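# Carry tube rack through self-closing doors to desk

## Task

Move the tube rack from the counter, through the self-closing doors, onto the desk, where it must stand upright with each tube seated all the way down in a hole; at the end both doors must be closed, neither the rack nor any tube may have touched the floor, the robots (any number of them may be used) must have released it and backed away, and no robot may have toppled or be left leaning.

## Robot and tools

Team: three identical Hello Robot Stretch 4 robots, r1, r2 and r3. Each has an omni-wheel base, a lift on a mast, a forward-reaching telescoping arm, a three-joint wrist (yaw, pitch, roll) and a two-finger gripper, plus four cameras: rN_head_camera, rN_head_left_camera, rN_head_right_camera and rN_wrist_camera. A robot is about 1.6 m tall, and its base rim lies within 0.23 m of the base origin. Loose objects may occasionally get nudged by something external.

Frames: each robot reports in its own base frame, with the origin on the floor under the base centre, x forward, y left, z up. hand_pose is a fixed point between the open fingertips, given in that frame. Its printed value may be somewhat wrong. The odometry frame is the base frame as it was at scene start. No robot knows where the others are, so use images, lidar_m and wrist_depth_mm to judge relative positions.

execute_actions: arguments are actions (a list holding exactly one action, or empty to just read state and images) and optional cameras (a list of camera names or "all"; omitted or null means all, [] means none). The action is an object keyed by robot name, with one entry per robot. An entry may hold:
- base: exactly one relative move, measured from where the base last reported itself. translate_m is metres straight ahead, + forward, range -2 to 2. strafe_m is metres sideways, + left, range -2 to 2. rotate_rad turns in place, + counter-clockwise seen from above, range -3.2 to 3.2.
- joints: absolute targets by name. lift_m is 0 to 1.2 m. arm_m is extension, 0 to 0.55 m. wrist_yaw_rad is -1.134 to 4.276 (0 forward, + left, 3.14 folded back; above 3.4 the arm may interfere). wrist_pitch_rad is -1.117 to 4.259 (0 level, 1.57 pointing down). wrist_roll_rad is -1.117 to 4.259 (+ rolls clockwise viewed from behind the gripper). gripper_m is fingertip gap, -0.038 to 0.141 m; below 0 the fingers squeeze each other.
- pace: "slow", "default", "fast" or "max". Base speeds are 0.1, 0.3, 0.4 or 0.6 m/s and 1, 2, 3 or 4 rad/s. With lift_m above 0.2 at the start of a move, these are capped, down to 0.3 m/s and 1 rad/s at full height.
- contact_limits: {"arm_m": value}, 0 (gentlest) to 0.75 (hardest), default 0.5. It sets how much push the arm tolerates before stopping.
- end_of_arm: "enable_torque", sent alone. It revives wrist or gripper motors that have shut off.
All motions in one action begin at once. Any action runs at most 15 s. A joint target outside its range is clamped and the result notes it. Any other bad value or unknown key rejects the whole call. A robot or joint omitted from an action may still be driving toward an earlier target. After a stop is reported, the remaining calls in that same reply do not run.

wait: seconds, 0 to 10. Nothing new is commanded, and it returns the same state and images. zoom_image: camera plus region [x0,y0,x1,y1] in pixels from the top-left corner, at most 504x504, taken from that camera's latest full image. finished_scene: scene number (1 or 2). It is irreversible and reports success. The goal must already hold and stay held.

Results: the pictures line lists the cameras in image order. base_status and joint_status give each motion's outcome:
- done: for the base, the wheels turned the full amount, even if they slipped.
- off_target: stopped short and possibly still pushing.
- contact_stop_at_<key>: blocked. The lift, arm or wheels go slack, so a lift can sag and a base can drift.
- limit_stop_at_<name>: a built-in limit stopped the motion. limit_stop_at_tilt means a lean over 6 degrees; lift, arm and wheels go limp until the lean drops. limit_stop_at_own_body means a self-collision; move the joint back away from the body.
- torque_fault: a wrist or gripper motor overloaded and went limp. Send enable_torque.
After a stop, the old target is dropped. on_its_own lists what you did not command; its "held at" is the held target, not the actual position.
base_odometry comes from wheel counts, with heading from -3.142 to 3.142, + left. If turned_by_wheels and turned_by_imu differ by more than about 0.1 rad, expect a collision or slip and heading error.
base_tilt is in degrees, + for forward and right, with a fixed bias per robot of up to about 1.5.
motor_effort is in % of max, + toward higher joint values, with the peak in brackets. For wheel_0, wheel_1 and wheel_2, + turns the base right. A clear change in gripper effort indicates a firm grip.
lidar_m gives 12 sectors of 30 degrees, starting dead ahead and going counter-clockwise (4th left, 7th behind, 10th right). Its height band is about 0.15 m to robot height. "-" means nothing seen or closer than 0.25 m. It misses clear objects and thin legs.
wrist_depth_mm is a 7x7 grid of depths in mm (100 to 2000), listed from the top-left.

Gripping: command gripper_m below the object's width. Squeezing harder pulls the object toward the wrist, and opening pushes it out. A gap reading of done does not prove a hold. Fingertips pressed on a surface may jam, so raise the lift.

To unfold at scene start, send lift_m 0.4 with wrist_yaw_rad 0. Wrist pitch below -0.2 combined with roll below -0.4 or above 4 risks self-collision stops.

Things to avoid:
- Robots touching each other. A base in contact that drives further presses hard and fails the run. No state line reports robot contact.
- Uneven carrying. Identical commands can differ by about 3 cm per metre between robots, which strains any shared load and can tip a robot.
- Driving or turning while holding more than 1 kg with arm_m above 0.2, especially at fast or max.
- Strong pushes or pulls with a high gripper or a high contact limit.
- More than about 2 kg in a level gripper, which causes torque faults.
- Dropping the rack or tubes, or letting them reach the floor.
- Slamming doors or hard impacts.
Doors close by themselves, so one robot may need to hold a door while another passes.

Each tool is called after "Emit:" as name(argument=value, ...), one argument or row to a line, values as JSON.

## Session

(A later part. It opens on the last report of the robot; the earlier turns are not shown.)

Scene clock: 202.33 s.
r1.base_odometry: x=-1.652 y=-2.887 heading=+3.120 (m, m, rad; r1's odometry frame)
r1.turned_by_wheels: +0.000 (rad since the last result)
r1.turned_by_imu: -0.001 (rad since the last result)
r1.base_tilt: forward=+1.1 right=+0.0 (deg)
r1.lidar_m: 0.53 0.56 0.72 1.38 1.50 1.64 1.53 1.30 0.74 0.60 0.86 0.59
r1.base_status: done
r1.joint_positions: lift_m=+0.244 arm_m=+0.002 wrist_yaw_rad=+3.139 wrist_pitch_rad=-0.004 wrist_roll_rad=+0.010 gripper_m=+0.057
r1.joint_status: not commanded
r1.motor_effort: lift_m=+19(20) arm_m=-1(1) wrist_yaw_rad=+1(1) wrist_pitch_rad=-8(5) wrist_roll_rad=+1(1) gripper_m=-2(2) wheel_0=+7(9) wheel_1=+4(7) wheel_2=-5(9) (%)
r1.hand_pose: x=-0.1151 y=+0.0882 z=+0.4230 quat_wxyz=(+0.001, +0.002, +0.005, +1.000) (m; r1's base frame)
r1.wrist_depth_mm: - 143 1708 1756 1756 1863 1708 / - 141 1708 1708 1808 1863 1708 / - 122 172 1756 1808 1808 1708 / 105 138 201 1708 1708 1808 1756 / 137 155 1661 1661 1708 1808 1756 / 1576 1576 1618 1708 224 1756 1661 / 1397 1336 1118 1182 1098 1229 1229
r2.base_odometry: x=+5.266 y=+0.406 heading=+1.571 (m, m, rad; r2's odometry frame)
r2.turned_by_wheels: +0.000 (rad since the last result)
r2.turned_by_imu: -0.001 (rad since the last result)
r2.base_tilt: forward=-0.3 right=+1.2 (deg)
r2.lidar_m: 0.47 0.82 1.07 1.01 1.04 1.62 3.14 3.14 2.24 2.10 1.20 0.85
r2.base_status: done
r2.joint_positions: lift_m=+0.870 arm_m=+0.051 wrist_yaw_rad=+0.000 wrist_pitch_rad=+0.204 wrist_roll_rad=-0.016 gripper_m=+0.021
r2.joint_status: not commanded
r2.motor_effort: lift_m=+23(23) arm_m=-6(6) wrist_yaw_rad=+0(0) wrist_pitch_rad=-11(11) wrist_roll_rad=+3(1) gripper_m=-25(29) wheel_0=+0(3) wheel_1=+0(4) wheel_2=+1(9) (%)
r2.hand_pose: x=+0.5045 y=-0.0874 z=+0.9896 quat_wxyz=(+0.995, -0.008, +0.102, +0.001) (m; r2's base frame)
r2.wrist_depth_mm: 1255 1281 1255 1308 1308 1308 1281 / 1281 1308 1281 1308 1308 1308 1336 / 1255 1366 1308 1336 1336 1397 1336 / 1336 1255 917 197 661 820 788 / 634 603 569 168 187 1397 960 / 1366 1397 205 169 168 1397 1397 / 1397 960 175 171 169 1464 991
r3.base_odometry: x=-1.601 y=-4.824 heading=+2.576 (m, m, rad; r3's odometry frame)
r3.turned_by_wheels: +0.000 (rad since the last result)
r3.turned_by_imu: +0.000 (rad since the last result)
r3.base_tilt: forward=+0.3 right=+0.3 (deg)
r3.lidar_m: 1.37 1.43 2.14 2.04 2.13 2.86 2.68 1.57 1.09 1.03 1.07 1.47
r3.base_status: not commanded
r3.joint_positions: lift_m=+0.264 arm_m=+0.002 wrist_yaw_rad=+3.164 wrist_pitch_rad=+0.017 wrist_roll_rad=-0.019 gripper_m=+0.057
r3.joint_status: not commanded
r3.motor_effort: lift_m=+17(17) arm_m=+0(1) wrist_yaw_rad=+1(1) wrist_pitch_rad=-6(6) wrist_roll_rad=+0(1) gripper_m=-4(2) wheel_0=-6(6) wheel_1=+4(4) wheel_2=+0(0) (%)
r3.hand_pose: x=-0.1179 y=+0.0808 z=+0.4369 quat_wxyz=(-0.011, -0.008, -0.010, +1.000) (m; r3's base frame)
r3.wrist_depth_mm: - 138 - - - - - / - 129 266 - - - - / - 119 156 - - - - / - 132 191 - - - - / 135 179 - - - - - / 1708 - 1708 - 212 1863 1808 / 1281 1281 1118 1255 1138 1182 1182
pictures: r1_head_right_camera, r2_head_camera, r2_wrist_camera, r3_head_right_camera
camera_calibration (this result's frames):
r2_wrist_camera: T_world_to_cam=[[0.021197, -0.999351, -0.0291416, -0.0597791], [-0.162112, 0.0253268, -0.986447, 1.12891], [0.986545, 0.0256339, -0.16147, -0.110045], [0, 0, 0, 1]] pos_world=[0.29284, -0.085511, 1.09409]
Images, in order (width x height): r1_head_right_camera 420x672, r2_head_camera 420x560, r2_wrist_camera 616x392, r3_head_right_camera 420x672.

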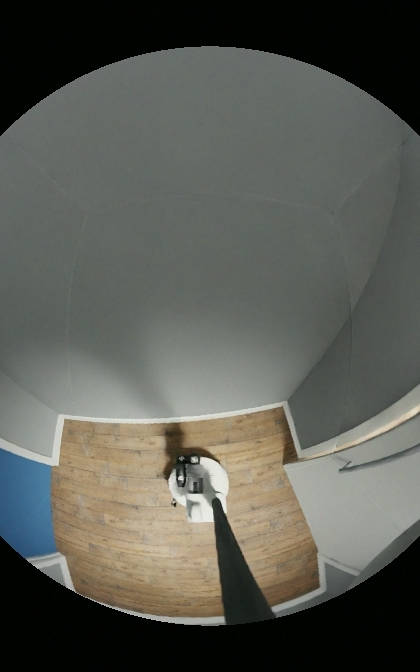

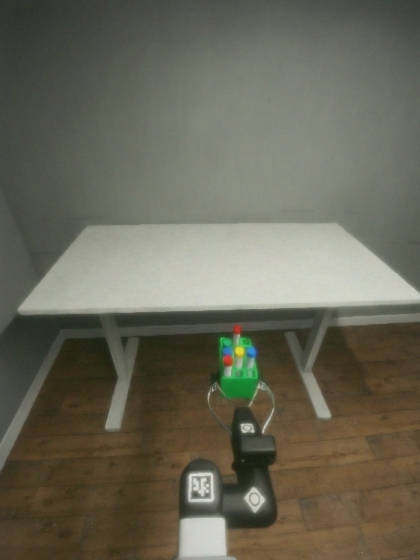

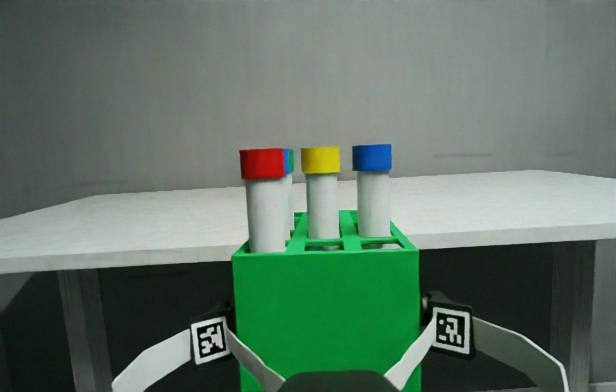

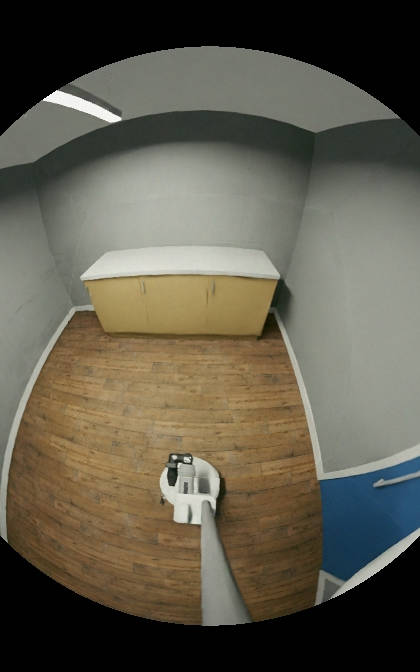

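Emit:
execute_actions(
  actions=[
    {"r2":{"joints":{"lift_m":0.93},"pace":"slow"}},
  ],
  cameras=[],
)

Emit:
execute_actions(
  actions=[
    {"r2":{"base":{"translate_m":0.42},"joints":{"arm_m":0.15}}},
  ],
  cameras=[],
)

Emit:
execute_actions(
  actions=[
    {"r2":{"joints":{"lift_m":0.875},"pace":"slow"}},
  ],
  cameras=["r2_head_camera","r2_wrist_camera"],
)

Scene clock: 205.87 s.
r1.base_odometry: x=-1.652 y=-2.887 heading=+3.120 (m, m, rad; r1's odometry frame)
r1.turned_by_wheels: +0.000 (rad since the last result)
r1.turned_by_imu: -0.001 (rad since the last result)
r1.base_tilt: forward=+1.0 right=+0.0 (deg)
r1.lidar_m: 0.52 0.55 0.73 1.38 1.50 1.66 1.52 1.32 0.89 0.76 0.85 0.59
r1.base_status: not commanded
r1.joint_positions: lift_m=+0.244 arm_m=+0.002 wrist_yaw_rad=+3.139 wrist_pitch_rad=-0.004 wrist_roll_rad=+0.010 gripper_m=+0.057
r1.joint_status: not commanded
r1.motor_effort: lift_m=+20(20) arm_m=-1(1) wrist_yaw_rad=+1(1) wrist_pitch_rad=-6(6) wrist_roll_rad=+0(1) gripper_m=-3(2) wheel_0=+7(8) wheel_1=+4(4) wheel_2=-5(5) (%)
r1.hand_pose: x=-0.1151 y=+0.0882 z=+0.4230 quat_wxyz=(+0.001, +0.002, +0.005, +1.000) (m; r1's base frame)
r1.wrist_depth_mm: - 143 1708 1756 1808 1863 1708 / - 141 1708 1756 1808 1863 1756 / - 122 172 1708 1756 1756 1756 / 105 138 201 1708 1756 1808 1708 / 137 156 1618 1708 1756 1808 1756 / 1537 1576 1576 1708 224 1756 1708 / 1397 1366 1118 1182 1078 1229 1229
r2.base_odometry: x=+5.266 y=+0.406 heading=+1.571 (m, m, rad; r2's odometry frame)
r2.turned_by_wheels: +0.000 (rad since the last result)
r2.turned_by_imu: +0.001 (rad since the last result)
r2.base_tilt: forward=-0.3 right=+1.2 (deg)
r2.lidar_m: 0.48 0.82 1.07 1.02 1.04 1.49 3.17 3.17 2.23 2.10 1.20 0.84
r2.base_status: not commanded
r2.joint_positions: lift_m=+0.930 arm_m=+0.051 wrist_yaw_rad=+0.000 wrist_pitch_rad=+0.204 wrist_roll_rad=-0.016 gripper_m=+0.021
r2.joint_status: all done
r2.motor_effort: lift_m=+25(28) arm_m=-6(6) wrist_yaw_rad=+0(0) wrist_pitch_rad=-11(12) wrist_roll_rad=+0(0) gripper_m=-24(26) wheel_0=+0(0) wheel_1=+0(0) wheel_2=+2(2) (%)
r2.hand_pose: x=+0.5045 y=-0.0874 z=+1.0495 quat_wxyz=(+0.995, -0.008, +0.102, +0.001) (m; r2's base frame)
r2.wrist_depth_mm: 1229 1281 1255 1281 1281 1281 1336 / 1281 1281 1336 1308 1336 1336 1336 / 1336 1308 1336 1308 1336 1366 1366 / 1336 1366 1366 198 917 1205 1366 / 809 750 668 169 187 647 615 / 597 1366 206 169 168 1430 1430 / 1397 946 176 171 170 1464 960
r3.base_odometry: x=-1.601 y=-4.824 heading=+2.576 (m, m, rad; r3's odometry frame)
r3.turned_by_wheels: +0.000 (rad since the last result)
r3.turned_by_imu: +0.000 (rad since the last result)
r3.base_tilt: forward=+0.3 right=+0.3 (deg)
r3.lidar_m: 1.37 1.40 2.14 2.04 2.13 2.85 2.71 1.56 1.12 1.03 1.08 1.44
r3.base_status: not commanded
r3.joint_positions: lift_m=+0.264 arm_m=+0.002 wrist_yaw_rad=+3.164 wrist_pitch_rad=+0.017 wrist_roll_rad=-0.019 gripper_m=+0.057
r3.joint_status: not commanded
r3.motor_effort: lift_m=+17(16) arm_m=+0(0) wrist_yaw_rad=+1(1) wrist_pitch_rad=-6(6) wrist_roll_rad=+0(1) gripper_m=-2(3) wheel_0=-7(6) wheel_1=+4(4) wheel_2=+0(0) (%)
r3.hand_pose: x=-0.1179 y=+0.0808 z=+0.4369 quat_wxyz=(-0.011, -0.008, -0.010, +1.000) (m; r3's base frame)
r3.wrist_depth_mm: - 138 - - - - - / - 129 266 - - - - / - 119 155 - - - - / - 132 191 - - - - / 135 179 - - - - - / 1708 - 1708 - 211 1921 1808 / 1308 1308 1098 1281 1138 1182 1182
pictures: none
No camera images: the call's "cameras" was empty. Leave "cameras" out to get every camera's image.

Scene clock: 208.77 s.
r1.base_odometry: x=-1.652 y=-2.887 heading=+3.120 (m, m, rad; r1's odometry frame)
r1.turned_by_wheels: +0.000 (rad since the last result)
r1.turned_by_imu: -0.001 (rad since the last result)
r1.base_tilt: forward=+1.0 right=+0.0 (deg)
r1.lidar_m: 0.53 0.55 0.74 1.36 1.50 1.64 1.54 1.29 0.91 0.77 0.86 0.57
r1.base_status: not commanded
r1.joint_positions: lift_m=+0.244 arm_m=+0.002 wrist_yaw_rad=+3.139 wrist_pitch_rad=-0.004 wrist_roll_rad=+0.010 gripper_m=+0.057
r1.joint_status: not commanded
r1.motor_effort: lift_m=+20(20) arm_m=-1(1) wrist_yaw_rad=+1(1) wrist_pitch_rad=-9(7) wrist_roll_rad=+1(1) gripper_m=-2(2) wheel_0=+7(7) wheel_1=+4(4) wheel_2=-6(5) (%)
r1.hand_pose: x=-0.1151 y=+0.0882 z=+0.4230 quat_wxyz=(+0.001, +0.002, +0.005, +1.000) (m; r1's base frame)
r1.wrist_depth_mm: - 143 1756 1756 1808 1808 1708 / - 141 1708 1756 1756 1808 1708 / - 122 172 1756 1756 1808 1756 / 105 138 202 1708 1756 1808 1756 / 138 156 1661 1708 1756 1808 1808 / 1576 1618 1618 1708 224 1756 1708 / 1397 1336 1118 1182 1078 1229 1229
r2.base_odometry: x=+5.266 y=+0.826 heading=+1.571 (m, m, rad; r2's odometry frame)
r2.turned_by_wheels: +0.000 (rad since the last result)
r2.turned_by_imu: -0.001 (rad since the last result)
r2.base_tilt: forward=-0.3 right=+1.2 (deg)
r2.lidar_m: 0.39 0.40 0.55 1.02 1.07 1.38 3.59 3.11 2.21 2.09 0.59 0.41
r2.base_status: done
r2.joint_positions: lift_m=+0.930 arm_m=+0.149 wrist_yaw_rad=+0.000 wrist_pitch_rad=+0.204 wrist_roll_rad=-0.016 gripper_m=+0.021
r2.joint_status: all done
r2.motor_effort: lift_m=+25(25) arm_m=+6(8) wrist_yaw_rad=-1(1) wrist_pitch_rad=-11(12) wrist_roll_rad=+2(1) gripper_m=-30(27) wheel_0=+0(1) wheel_1=+1(4) wheel_2=+0(8) (%)
r2.hand_pose: x=+0.6023 y=-0.0874 z=+1.0496 quat_wxyz=(+0.995, -0.008, +0.102, +0.001) (m; r2's base frame)
r2.wrist_depth_mm: 750 768 768 778 788 788 798 / 778 788 788 778 809 798 788 / 798 809 798 798 820 820 820 / 809 809 831 197 809 842 842 / 831 768 661 169 187 640 609 / 500 488 206 169 168 407 421 / 368 327 175 171 170 297 312
r3.base_odometry: x=-1.601 y=-4.824 heading=+2.576 (m, m, rad; r3's odometry frame)
r3.turned_by_wheels: +0.000 (rad since the last result)
r3.turned_by_imu: +0.000 (rad since the last result)
r3.base_tilt: forward=+0.3 right=+0.3 (deg)
r3.lidar_m: 1.36 1.43 2.14 2.02 2.11 2.86 2.71 1.56 1.10 1.00 1.10 1.46
r3.base_status: not commanded
r3.joint_positions: lift_m=+0.264 arm_m=+0.002 wrist_yaw_rad=+3.164 wrist_pitch_rad=+0.017 wrist_roll_rad=-0.019 gripper_m=+0.057
r3.joint_status: not commanded
r3.motor_effort: lift_m=+17(17) arm_m=+1(1) wrist_yaw_rad=+1(1) wrist_pitch_rad=-6(6) wrist_roll_rad=+1(1) gripper_m=-4(4) wheel_0=-7(6) wheel_1=+4(4) wheel_2=+0(0) (%)
r3.hand_pose: x=-0.1179 y=+0.0808 z=+0.4369 quat_wxyz=(-0.011, -0.008, -0.010, +1.000) (m; r3's base frame)
r3.wrist_depth_mm: - 138 - - - - - / - 129 265 - - - - / - 119 155 - - - - / - 132 191 - - - - / 135 179 - - - - - / 1756 - 1661 - 211 1921 1756 / 1281 1308 1098 1255 1138 1160 1182
pictures: none
No camera images: the call's "cameras" was empty. Leave "cameras" out to get every camera's image.

Scene clock: 210.10 s.
r1.base_odometry: x=-1.652 y=-2.887 heading=+3.120 (m, m, rad; r1's odometry frame)
r1.turned_by_wheels: +0.000 (rad since the last result)
r1.turned_by_imu: +0.000 (rad since the last result)
r1.base_tilt: forward=+1.1 right=+0.0 (deg)
r1.lidar_m: 0.54 0.56 0.74 1.38 1.51 1.66 1.53 1.29 0.88 0.74 0.84 0.58
r1.base_status: not commanded
r1.joint_positions: lift_m=+0.244 arm_m=+0.002 wrist_yaw_rad=+3.139 wrist_pitch_rad=-0.004 wrist_roll_rad=+0.010 gripper_m=+0.057
r1.joint_status: not commanded
r1.motor_effort: lift_m=+20(20) arm_m=-1(1) wrist_yaw_rad=+1(1) wrist_pitch_rad=-8(8) wrist_roll_rad=+1(1) gripper_m=-3(3) wheel_0=+7(7) wheel_1=+4(4) wheel_2=-6(5) (%)
r1.hand_pose: x=-0.1151 y=+0.0882 z=+0.4230 quat_wxyz=(+0.001, +0.002, +0.005, +1.000) (m; r1's base frame)
r1.wrist_depth_mm: - 143 1756 1756 1808 1863 1756 / - 141 1708 1756 1863 1863 1708 / - 122 172 1708 1808 1808 1756 / 105 138 202 1708 1756 1808 1708 / 138 156 1661 1708 1756 1808 1756 / 1576 1576 1618 1661 224 1756 1708 / 1397 1308 1138 1182 1098 1229 1229
r2.base_odometry: x=+5.266 y=+0.826 heading=+1.571 (m, m, rad; r2's odometry frame)
r2.turned_by_wheels: +0.000 (rad since the last result)
r2.turned_by_imu: +0.000 (rad since the last result)
r2.base_tilt: forward=-0.3 right=+1.2 (deg)
r2.lidar_m: 0.39 0.39 0.55 1.02 1.06 1.41 3.61 3.13 2.19 2.07 0.57 0.41
r2.base_status: not commanded
r2.joint_positions: lift_m=+0.875 arm_m=+0.149 wrist_yaw_rad=+0.000 wrist_pitch_rad=+0.204 wrist_roll_rad=-0.016 gripper_m=+0.021
r2.joint_status: all done
r2.motor_effort: lift_m=+17(24) arm_m=+6(6) wrist_yaw_rad=+0(1) wrist_pitch_rad=-11(12) wrist_roll_rad=+2(1) gripper_m=-25(25) wheel_0=+0(0) wheel_1=+1(1) wheel_2=+0(0) (%)
r2.hand_pose: x=+0.6023 y=-0.0874 z=+0.9952 quat_wxyz=(+0.995, -0.008, +0.102, +0.001) (m; r2's base frame)
r2.wrist_depth_mm: 768 778 778 778 788 788 788 / 778 788 788 798 788 798 809 / 798 798 798 798 820 831 820 / 809 809 820 198 676 820 842 / 580 549 488 168 187 459 449 / 362 353 205 169 167 294 306 / 266 237 175 170 169 216 233
r3.base_odometry: x=-1.601 y=-4.824 heading=+2.576 (m, m, rad; r3's odometry frame)
r3.turned_by_wheels: +0.000 (rad since the last result)
r3.turned_by_imu: +0.000 (rad since the last result)
r3.base_tilt: forward=+0.3 right=+0.3 (deg)
r3.lidar_m: 1.35 1.43 2.14 2.04 2.14 2.84 2.72 1.53 1.11 1.02 1.09 1.46
r3.base_status: not commanded
r3.joint_positions: lift_m=+0.264 arm_m=+0.002 wrist_yaw_rad=+3.164 wrist_pitch_rad=+0.017 wrist_roll_rad=-0.019 gripper_m=+0.057
r3.joint_status: not commanded
r3.motor_effort: lift_m=+17(17) arm_m=+0(1) wrist_yaw_rad=+1(0) wrist_pitch_rad=-6(6) wrist_roll_rad=+0(2) gripper_m=-3(3) wheel_0=-6(6) wheel_1=+4(4) wheel_2=+0(0) (%)
r3.hand_pose: x=-0.1179 y=+0.0808 z=+0.4369 quat_wxyz=(-0.011, -0.008, -0.010, +1.000) (m; r3's base frame)
r3.wrist_depth_mm: - 138 - - - - - / - 129 266 - - - - / - 119 155 - - - - / - 132 191 - - - - / 135 179 - - - - - / 1708 - 1661 - 211 1863 1808 / 1308 1281 1098 1255 1138 1160 1182
pictures: r2_head_camera, r2_wrist_camera
camera_calibration (this result's frames):
r2_wrist_camera: T_world_to_cam=[[0.0212102, -0.99935, -0.0291412, -0.0616955], [-0.162091, 0.0253248, -0.986451, 1.1502], [0.986548, 0.0256463, -0.161449, -0.205637], [0, 0, 0, 1]] pos_world=[0.390617, -0.0855101, 1.09962]
Images, in order (width x height): r2_head_camera 420x560, r2_wrist_camera 616x392.

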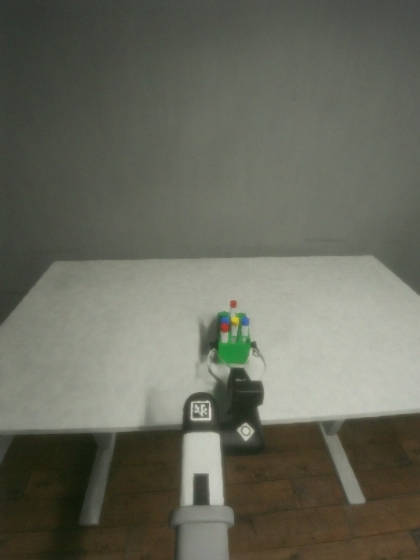

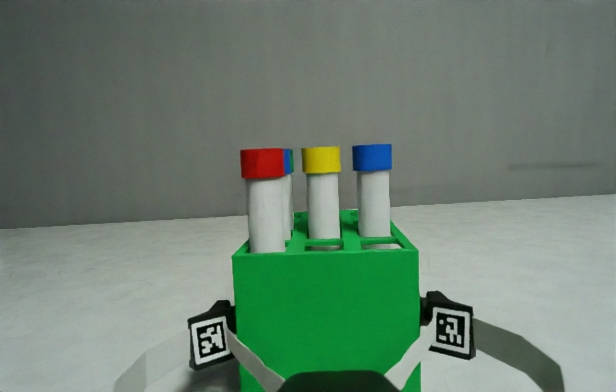

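Emit:
execute_actions(
  actions=[
    {"r2":{"joints":{"lift_m":0.859},"pace":"slow"}},
  ],
  cameras=[],
)

Emit:
execute_actions(
  actions=[
    {"r2":{"joints":{"gripper_m":0.14},"pace":"slow"}},
  ],
  cameras=["r2_wrist_camera"],
)

Emit:
execute_actions(
  actions=[
    {"r2":{"base":{"translate_m":-0.5},"joints":{"arm_m":0}}},
  ],
  cameras=["r2_head_camera","r2_wrist_camera","r1_head_right_camera"],
)

Scene clock: 214.83 s.
r1.base_odometry: x=-1.652 y=-2.887 heading=+3.120 (m, m, rad; r1's odometry frame)
r1.turned_by_wheels: +0.000 (rad since the last result)
r1.turned_by_imu: -0.001 (rad since the last result)
r1.base_tilt: forward=+1.1 right=+0.0 (deg)
r1.lidar_m: 0.54 0.55 0.73 1.38 1.50 1.66 1.52 1.33 0.89 0.77 0.86 0.58
r1.base_status: not commanded
r1.joint_positions: lift_m=+0.244 arm_m=+0.002 wrist_yaw_rad=+3.139 wrist_pitch_rad=-0.004 wrist_roll_rad=+0.010 gripper_m=+0.057
r1.joint_status: not commanded
r1.motor_effort: lift_m=+20(20) arm_m=-1(1) wrist_yaw_rad=+0(2) wrist_pitch_rad=-5(7) wrist_roll_rad=+1(1) gripper_m=-2(3) wheel_0=+7(7) wheel_1=+4(4) wheel_2=-6(5) (%)
r1.hand_pose: x=-0.1151 y=+0.0882 z=+0.4230 quat_wxyz=(+0.001, +0.002, +0.005, +1.000) (m; r1's base frame)
r1.wrist_depth_mm: - 143 1756 1708 1808 1863 1708 / - 141 1661 1708 1808 1863 1708 / - 122 172 1756 1808 1808 1708 / 105 138 202 1708 1808 1808 1708 / 137 156 1661 1708 1708 1756 1756 / 1576 1618 1618 1661 224 1756 1708 / 1397 1336 1118 1182 1078 1229 1229
r2.base_odometry: x=+5.266 y=+0.826 heading=+1.571 (m, m, rad; r2's odometry frame)
r2.turned_by_wheels: +0.000 (rad since the last result)
r2.turned_by_imu: +0.001 (rad since the last result)
r2.base_tilt: forward=-0.3 right=+1.2 (deg)
r2.lidar_m: 0.40 0.41 0.55 1.03 1.06 1.40 3.63 3.12 2.20 2.07 0.57 0.44
r2.base_status: not commanded
r2.joint_positions: lift_m=+0.859 arm_m=+0.149 wrist_yaw_rad=+0.000 wrist_pitch_rad=+0.203 wrist_roll_rad=-0.016 gripper_m=+0.021
r2.joint_status: all done
r2.motor_effort: lift_m=+17(18) arm_m=+6(6) wrist_yaw_rad=+0(0) wrist_pitch_rad=-11(11) wrist_roll_rad=+1(3) gripper_m=-28(27) wheel_0=+0(1) wheel_1=+1(1) wheel_2=+0(1) (%)
r2.hand_pose: x=+0.6023 y=-0.0874 z=+0.9792 quat_wxyz=(+0.995, -0.008, +0.102, +0.001) (m; r2's base frame)
r2.wrist_depth_mm: 768 759 768 778 778 788 788 / 778 778 778 798 798 798 809 / 798 809 820 809 820 820 820 / 788 809 798 198 597 759 707 / 517 492 433 171 186 413 397 / 327 315 207 169 167 262 272 / 237 211 175 171 169 193 198
r3.base_odometry: x=-1.601 y=-4.824 heading=+2.576 (m, m, rad; r3's odometry frame)
r3.turned_by_wheels: +0.000 (rad since the last result)
r3.turned_by_imu: +0.000 (rad since the last result)
r3.base_tilt: forward=+0.3 right=+0.4 (deg)
r3.lidar_m: 1.37 1.42 2.13 2.02 2.13 2.85 2.71 1.56 1.12 1.01 1.12 1.47
r3.base_status: not commanded
r3.joint_positions: lift_m=+0.264 arm_m=+0.002 wrist_yaw_rad=+3.164 wrist_pitch_rad=+0.017 wrist_roll_rad=-0.019 gripper_m=+0.057
r3.joint_status: not commanded
r3.motor_effort: lift_m=+17(17) arm_m=+0(1) wrist_yaw_rad=+1(1) wrist_pitch_rad=-6(6) wrist_roll_rad=+0(1) gripper_m=-3(4) wheel_0=-6(6) wheel_1=+4(3) wheel_2=+0(0) (%)
r3.hand_pose: x=-0.1179 y=+0.0808 z=+0.4369 quat_wxyz=(-0.011, -0.008, -0.010, +1.000) (m; r3's base frame)
r3.wrist_depth_mm: - 138 - - - - - / - 129 266 - - - - / - 118 156 - - - - / - 132 191 - - - - / 135 179 - - - - - / 1756 - 1708 1983 212 1863 1808 / 1281 1308 1098 1281 1138 1182 1182
pictures: none
No camera images: the call's "cameras" was empty. Leave "cameras" out to get every camera's image.

Scene clock: 219.87 s.
r1.base_odometry: x=-1.652 y=-2.887 heading=+3.120 (m, m, rad; r1's odometry frame)
r1.turned_by_wheels: +0.000 (rad since the last result)
r1.turned_by_imu: -0.002 (rad since the last result)
r1.base_tilt: forward=+1.0 right=+0.0 (deg)
r1.lidar_m: 0.54 0.57 0.73 1.38 1.50 1.64 1.55 1.28 0.86 0.79 0.85 0.57
r1.base_status: not commanded
r1.joint_positions: lift_m=+0.244 arm_m=+0.002 wrist_yaw_rad=+3.139 wrist_pitch_rad=-0.004 wrist_roll_rad=+0.010 gripper_m=+0.057
r1.joint_status: not commanded
r1.motor_effort: lift_m=+20(20) arm_m=-1(1) wrist_yaw_rad=+1(1) wrist_pitch_rad=-7(8) wrist_roll_rad=+1(1) gripper_m=+0(3) wheel_0=+7(7) wheel_1=+4(4) wheel_2=-5(5) (%)
r1.hand_pose: x=-0.1151 y=+0.0882 z=+0.4230 quat_wxyz=(+0.001, +0.002, +0.005, +1.000) (m; r1's base frame)
r1.wrist_depth_mm: - 143 1756 1756 1808 1863 1708 / - 141 1708 1756 1808 1808 1756 / - 122 172 1708 1756 1863 1708 / 105 138 201 1708 1756 1756 1756 / 138 156 1661 1708 1756 1756 1708 / 1576 1576 1618 1708 224 1708 1708 / 1397 1336 1118 1182 1078 1229 1255
r2.base_odometry: x=+5.266 y=+0.826 heading=+1.571 (m, m, rad; r2's odometry frame)
r2.turned_by_wheels: +0.000 (rad since the last result)
r2.turned_by_imu: +0.001 (rad since the last result)
r2.base_tilt: forward=-0.3 right=+1.2 (deg)
r2.lidar_m: 0.39 0.41 0.56 1.03 1.07 1.41 3.63 3.13 2.20 2.09 0.58 0.43
r2.base_status: not commanded
r2.joint_positions: lift_m=+0.859 arm_m=+0.149 wrist_yaw_rad=+0.000 wrist_pitch_rad=+0.202 wrist_roll_rad=-0.016 gripper_m=+0.140
r2.joint_status: all done
r2.motor_effort: lift_m=+17(17) arm_m=+6(6) wrist_yaw_rad=+0(0) wrist_pitch_rad=-6(11) wrist_roll_rad=+1(1) gripper_m=+0(26) wheel_0=+1(0) wheel_1=+1(1) wheel_2=+1(0) (%)
r2.hand_pose: x=+0.6024 y=-0.0874 z=+0.9797 quat_wxyz=(+0.995, -0.008, +0.101, +0.001) (m; r2's base frame)
r2.wrist_depth_mm: 768 768 778 778 778 778 788 / 778 778 778 798 798 809 820 / 788 798 809 798 809 820 831 / 831 809 809 212 609 778 732 / 521 492 433 186 204 415 402 / 329 319 214 187 185 199 276 / 238 224 208 168 187 202 209
r3.base_odometry: x=-1.601 y=-4.824 heading=+2.576 (m, m, rad; r3's odometry frame)
r3.turned_by_wheels: +0.000 (rad since the last result)
r3.turned_by_imu: +0.000 (rad since the last result)
r3.base_tilt: forward=+0.3 right=+0.3 (deg)
r3.lidar_m: 1.38 1.42 2.13 2.04 2.12 2.86 2.70 1.55 1.10 1.02 1.08 1.44
r3.base_status: not commanded
r3.joint_positions: lift_m=+0.264 arm_m=+0.002 wrist_yaw_rad=+3.164 wrist_pitch_rad=+0.017 wrist_roll_rad=-0.019 gripper_m=+0.057
r3.joint_status: not commanded
r3.motor_effort: lift_m=+17(17) arm_m=+1(0) wrist_yaw_rad=+1(1) wrist_pitch_rad=-6(6) wrist_roll_rad=+0(1) gripper_m=-2(2) wheel_0=-6(6) wheel_1=+4(4) wheel_2=+0(0) (%)
r3.hand_pose: x=-0.1179 y=+0.0808 z=+0.4369 quat_wxyz=(-0.011, -0.008, -0.010, +1.000) (m; r3's base frame)
r3.wrist_depth_mm: - 138 - - - - - / - 129 266 - - - - / - 119 156 - - - - / - 132 191 - - - - / 135 179 - - - - - / 1708 - 1661 - 211 1921 1756 / 1281 1281 1118 1281 1160 1160 1182
pictures: r2_wrist_camera
camera_calibration (this result's frames):
r2_wrist_camera: T_world_to_cam=[[0.0212543, -0.99935, -0.0291051, -0.0622131], [-0.160396, 0.0253262, -0.986728, 1.13417], [0.986824, 0.0256405, -0.159754, -0.210068], [0, 0, 0, 1]] pos_world=[0.390538, -0.0855106, 1.08374]
Images, in order (width x height): r2_wrist_camera 616x392.

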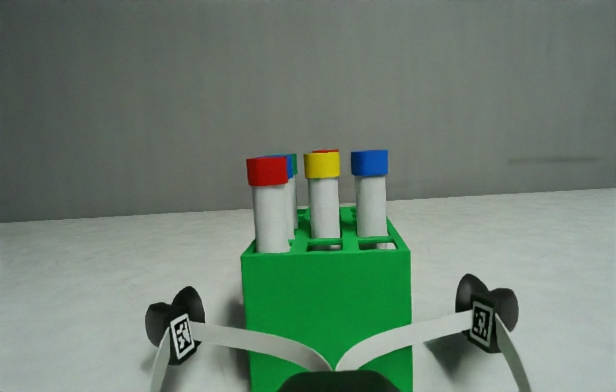

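Scene clock: 223.03 s.
r1.base_odometry: x=-1.652 y=-2.887 heading=+3.120 (m, m, rad; r1's odometry frame)
r1.turned_by_wheels: +0.000 (rad since the last result)
r1.turned_by_imu: -0.001 (rad since the last result)
r1.base_tilt: forward=+1.1 right=+0.0 (deg)
r1.lidar_m: 0.55 0.56 0.73 1.37 1.48 1.64 1.54 1.30 0.92 0.75 0.85 0.59
r1.base_status: not commanded
r1.joint_positions: lift_m=+0.244 arm_m=+0.002 wrist_yaw_rad=+3.139 wrist_pitch_rad=-0.004 wrist_roll_rad=+0.010 gripper_m=+0.057
r1.joint_status: not commanded
r1.motor_effort: lift_m=+20(20) arm_m=-1(1) wrist_yaw_rad=+1(1) wrist_pitch_rad=-8(5) wrist_roll_rad=+1(0) gripper_m=-2(1) wheel_0=+7(7) wheel_1=+4(4) wheel_2=-5(6) (%)
r1.hand_pose: x=-0.1151 y=+0.0882 z=+0.4230 quat_wxyz=(+0.001, +0.002, +0.005, +1.000) (m; r1's base frame)
r1.wrist_depth_mm: - 143 1708 1756 1808 1863 1708 / - 141 1708 1756 1808 1808 1756 / - 122 172 1756 1756 1808 1708 / 105 137 202 1708 1708 1808 1756 / 138 156 1661 1708 1756 1808 1756 / 1576 1618 1618 1661 224 1756 1708 / 1397 1336 1138 1205 1098 1229 1205
r2.base_odometry: x=+5.266 y=+0.326 heading=+1.571 (m, m, rad; r2's odometry frame)
r2.turned_by_wheels: +0.000 (rad since the last result)
r2.turned_by_imu: +0.002 (rad since the last result)
r2.base_tilt: forward=-0.3 right=+1.2 (deg)
r2.lidar_m: 0.88 0.92 1.05 1.00 1.04 1.51 3.07 3.14 2.23 2.11 2.17 0.93
r2.base_status: done
r2.joint_positions: lift_m=+0.859 arm_m=+0.001 wrist_yaw_rad=+0.000 wrist_pitch_rad=+0.202 wrist_roll_rad=-0.016 gripper_m=+0.140
r2.joint_status: all done
r2.motor_effort: lift_m=+17(17) arm_m=-6(6) wrist_yaw_rad=+0(0) wrist_pitch_rad=-6(8) wrist_roll_rad=+2(3) gripper_m=+0(4) wheel_0=-1(3) wheel_1=+0(5) wheel_2=+0(7) (%)
r2.hand_pose: x=+0.4546 y=-0.0874 z=+0.9795 quat_wxyz=(+0.995, -0.008, +0.101, +0.001) (m; r2's base frame)
r2.wrist_depth_mm: 1366 1430 1397 1430 1430 1430 1464 / 1430 1397 1430 1499 1430 1366 1499 / 1464 1430 1464 1464 1430 1464 1499 / 1430 1160 1042 831 854 809 904 / 1464 1098 1576 1499 1537 1537 1537 / 1499 1430 1499 1537 1537 198 1576 / 1537 1138 1618 168 1618 1576 1618
r3.base_odometry: x=-1.601 y=-4.824 heading=+2.576 (m, m, rad; r3's odometry frame)
r3.turned_by_wheels: +0.000 (rad since the last result)
r3.turned_by_imu: +0.000 (rad since the last result)
r3.base_tilt: forward=+0.3 right=+0.3 (deg)
r3.lidar_m: 1.38 1.43 2.14 2.02 2.12 2.84 2.72 1.57 1.11 1.00 1.10 1.45
r3.base_status: not commanded
r3.joint_positions: lift_m=+0.264 arm_m=+0.002 wrist_yaw_rad=+3.164 wrist_pitch_rad=+0.017 wrist_roll_rad=-0.019 gripper_m=+0.057
r3.joint_status: not commanded
r3.motor_effort: lift_m=+17(17) arm_m=+0(0) wrist_yaw_rad=+1(2) wrist_pitch_rad=-6(6) wrist_roll_rad=-1(0) gripper_m=-4(4) wheel_0=-6(6) wheel_1=+4(4) wheel_2=+0(0) (%)
r3.hand_pose: x=-0.1179 y=+0.0808 z=+0.4369 quat_wxyz=(-0.011, -0.008, -0.010, +1.000) (m; r3's base frame)
r3.wrist_depth_mm: - 138 - - - - - / - 129 266 - - - - / - 119 155 - - - - / - 132 191 - - - - / 135 179 - - - - - / 1708 - 1708 - 211 1863 1808 / 1281 1281 1118 1255 1138 1182 1205
pictures: r1_head_right_camera, r2_head_camera, r2_wrist_camera
camera_calibration (this result's frames):
r2_wrist_camera: T_world_to_cam=[[0.0211298, -0.999353, -0.029113, -0.0590444], [-0.160767, 0.0253442, -0.986667, 1.11044], [0.986766, 0.0255285, -0.160128, -0.0638809], [0, 0, 0, 1]] pos_world=[0.242805, -0.0855186, 1.08368]
Images, in order (width x height): r1_head_right_camera 420x672, r2_head_camera 420x560, r2_wrist_camera 616x392.

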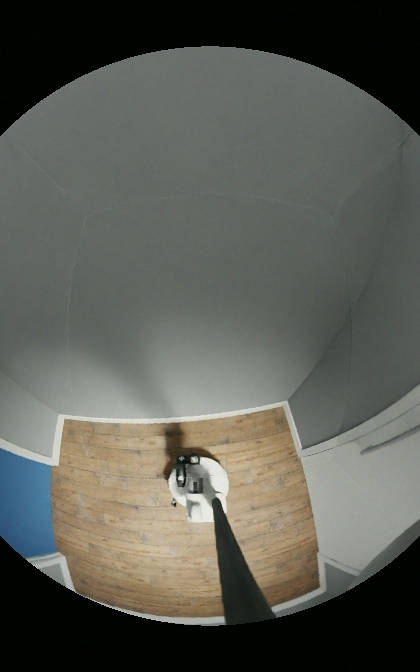

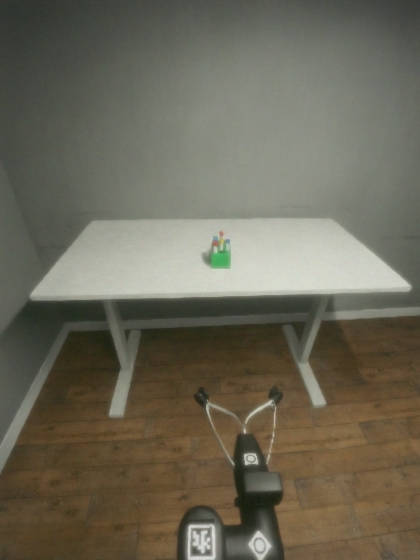

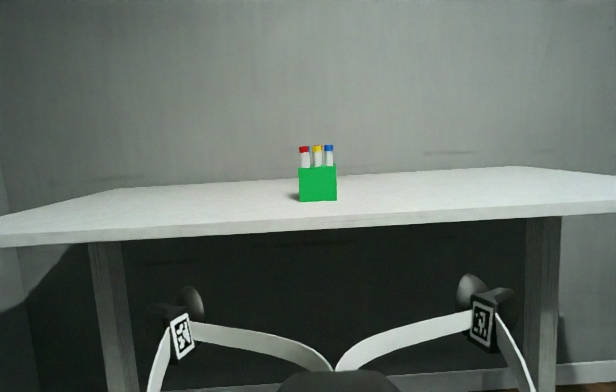

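All caps are level.

Emit:
finished_scene(
  scene=1,
)

The scene is finished: the task was done.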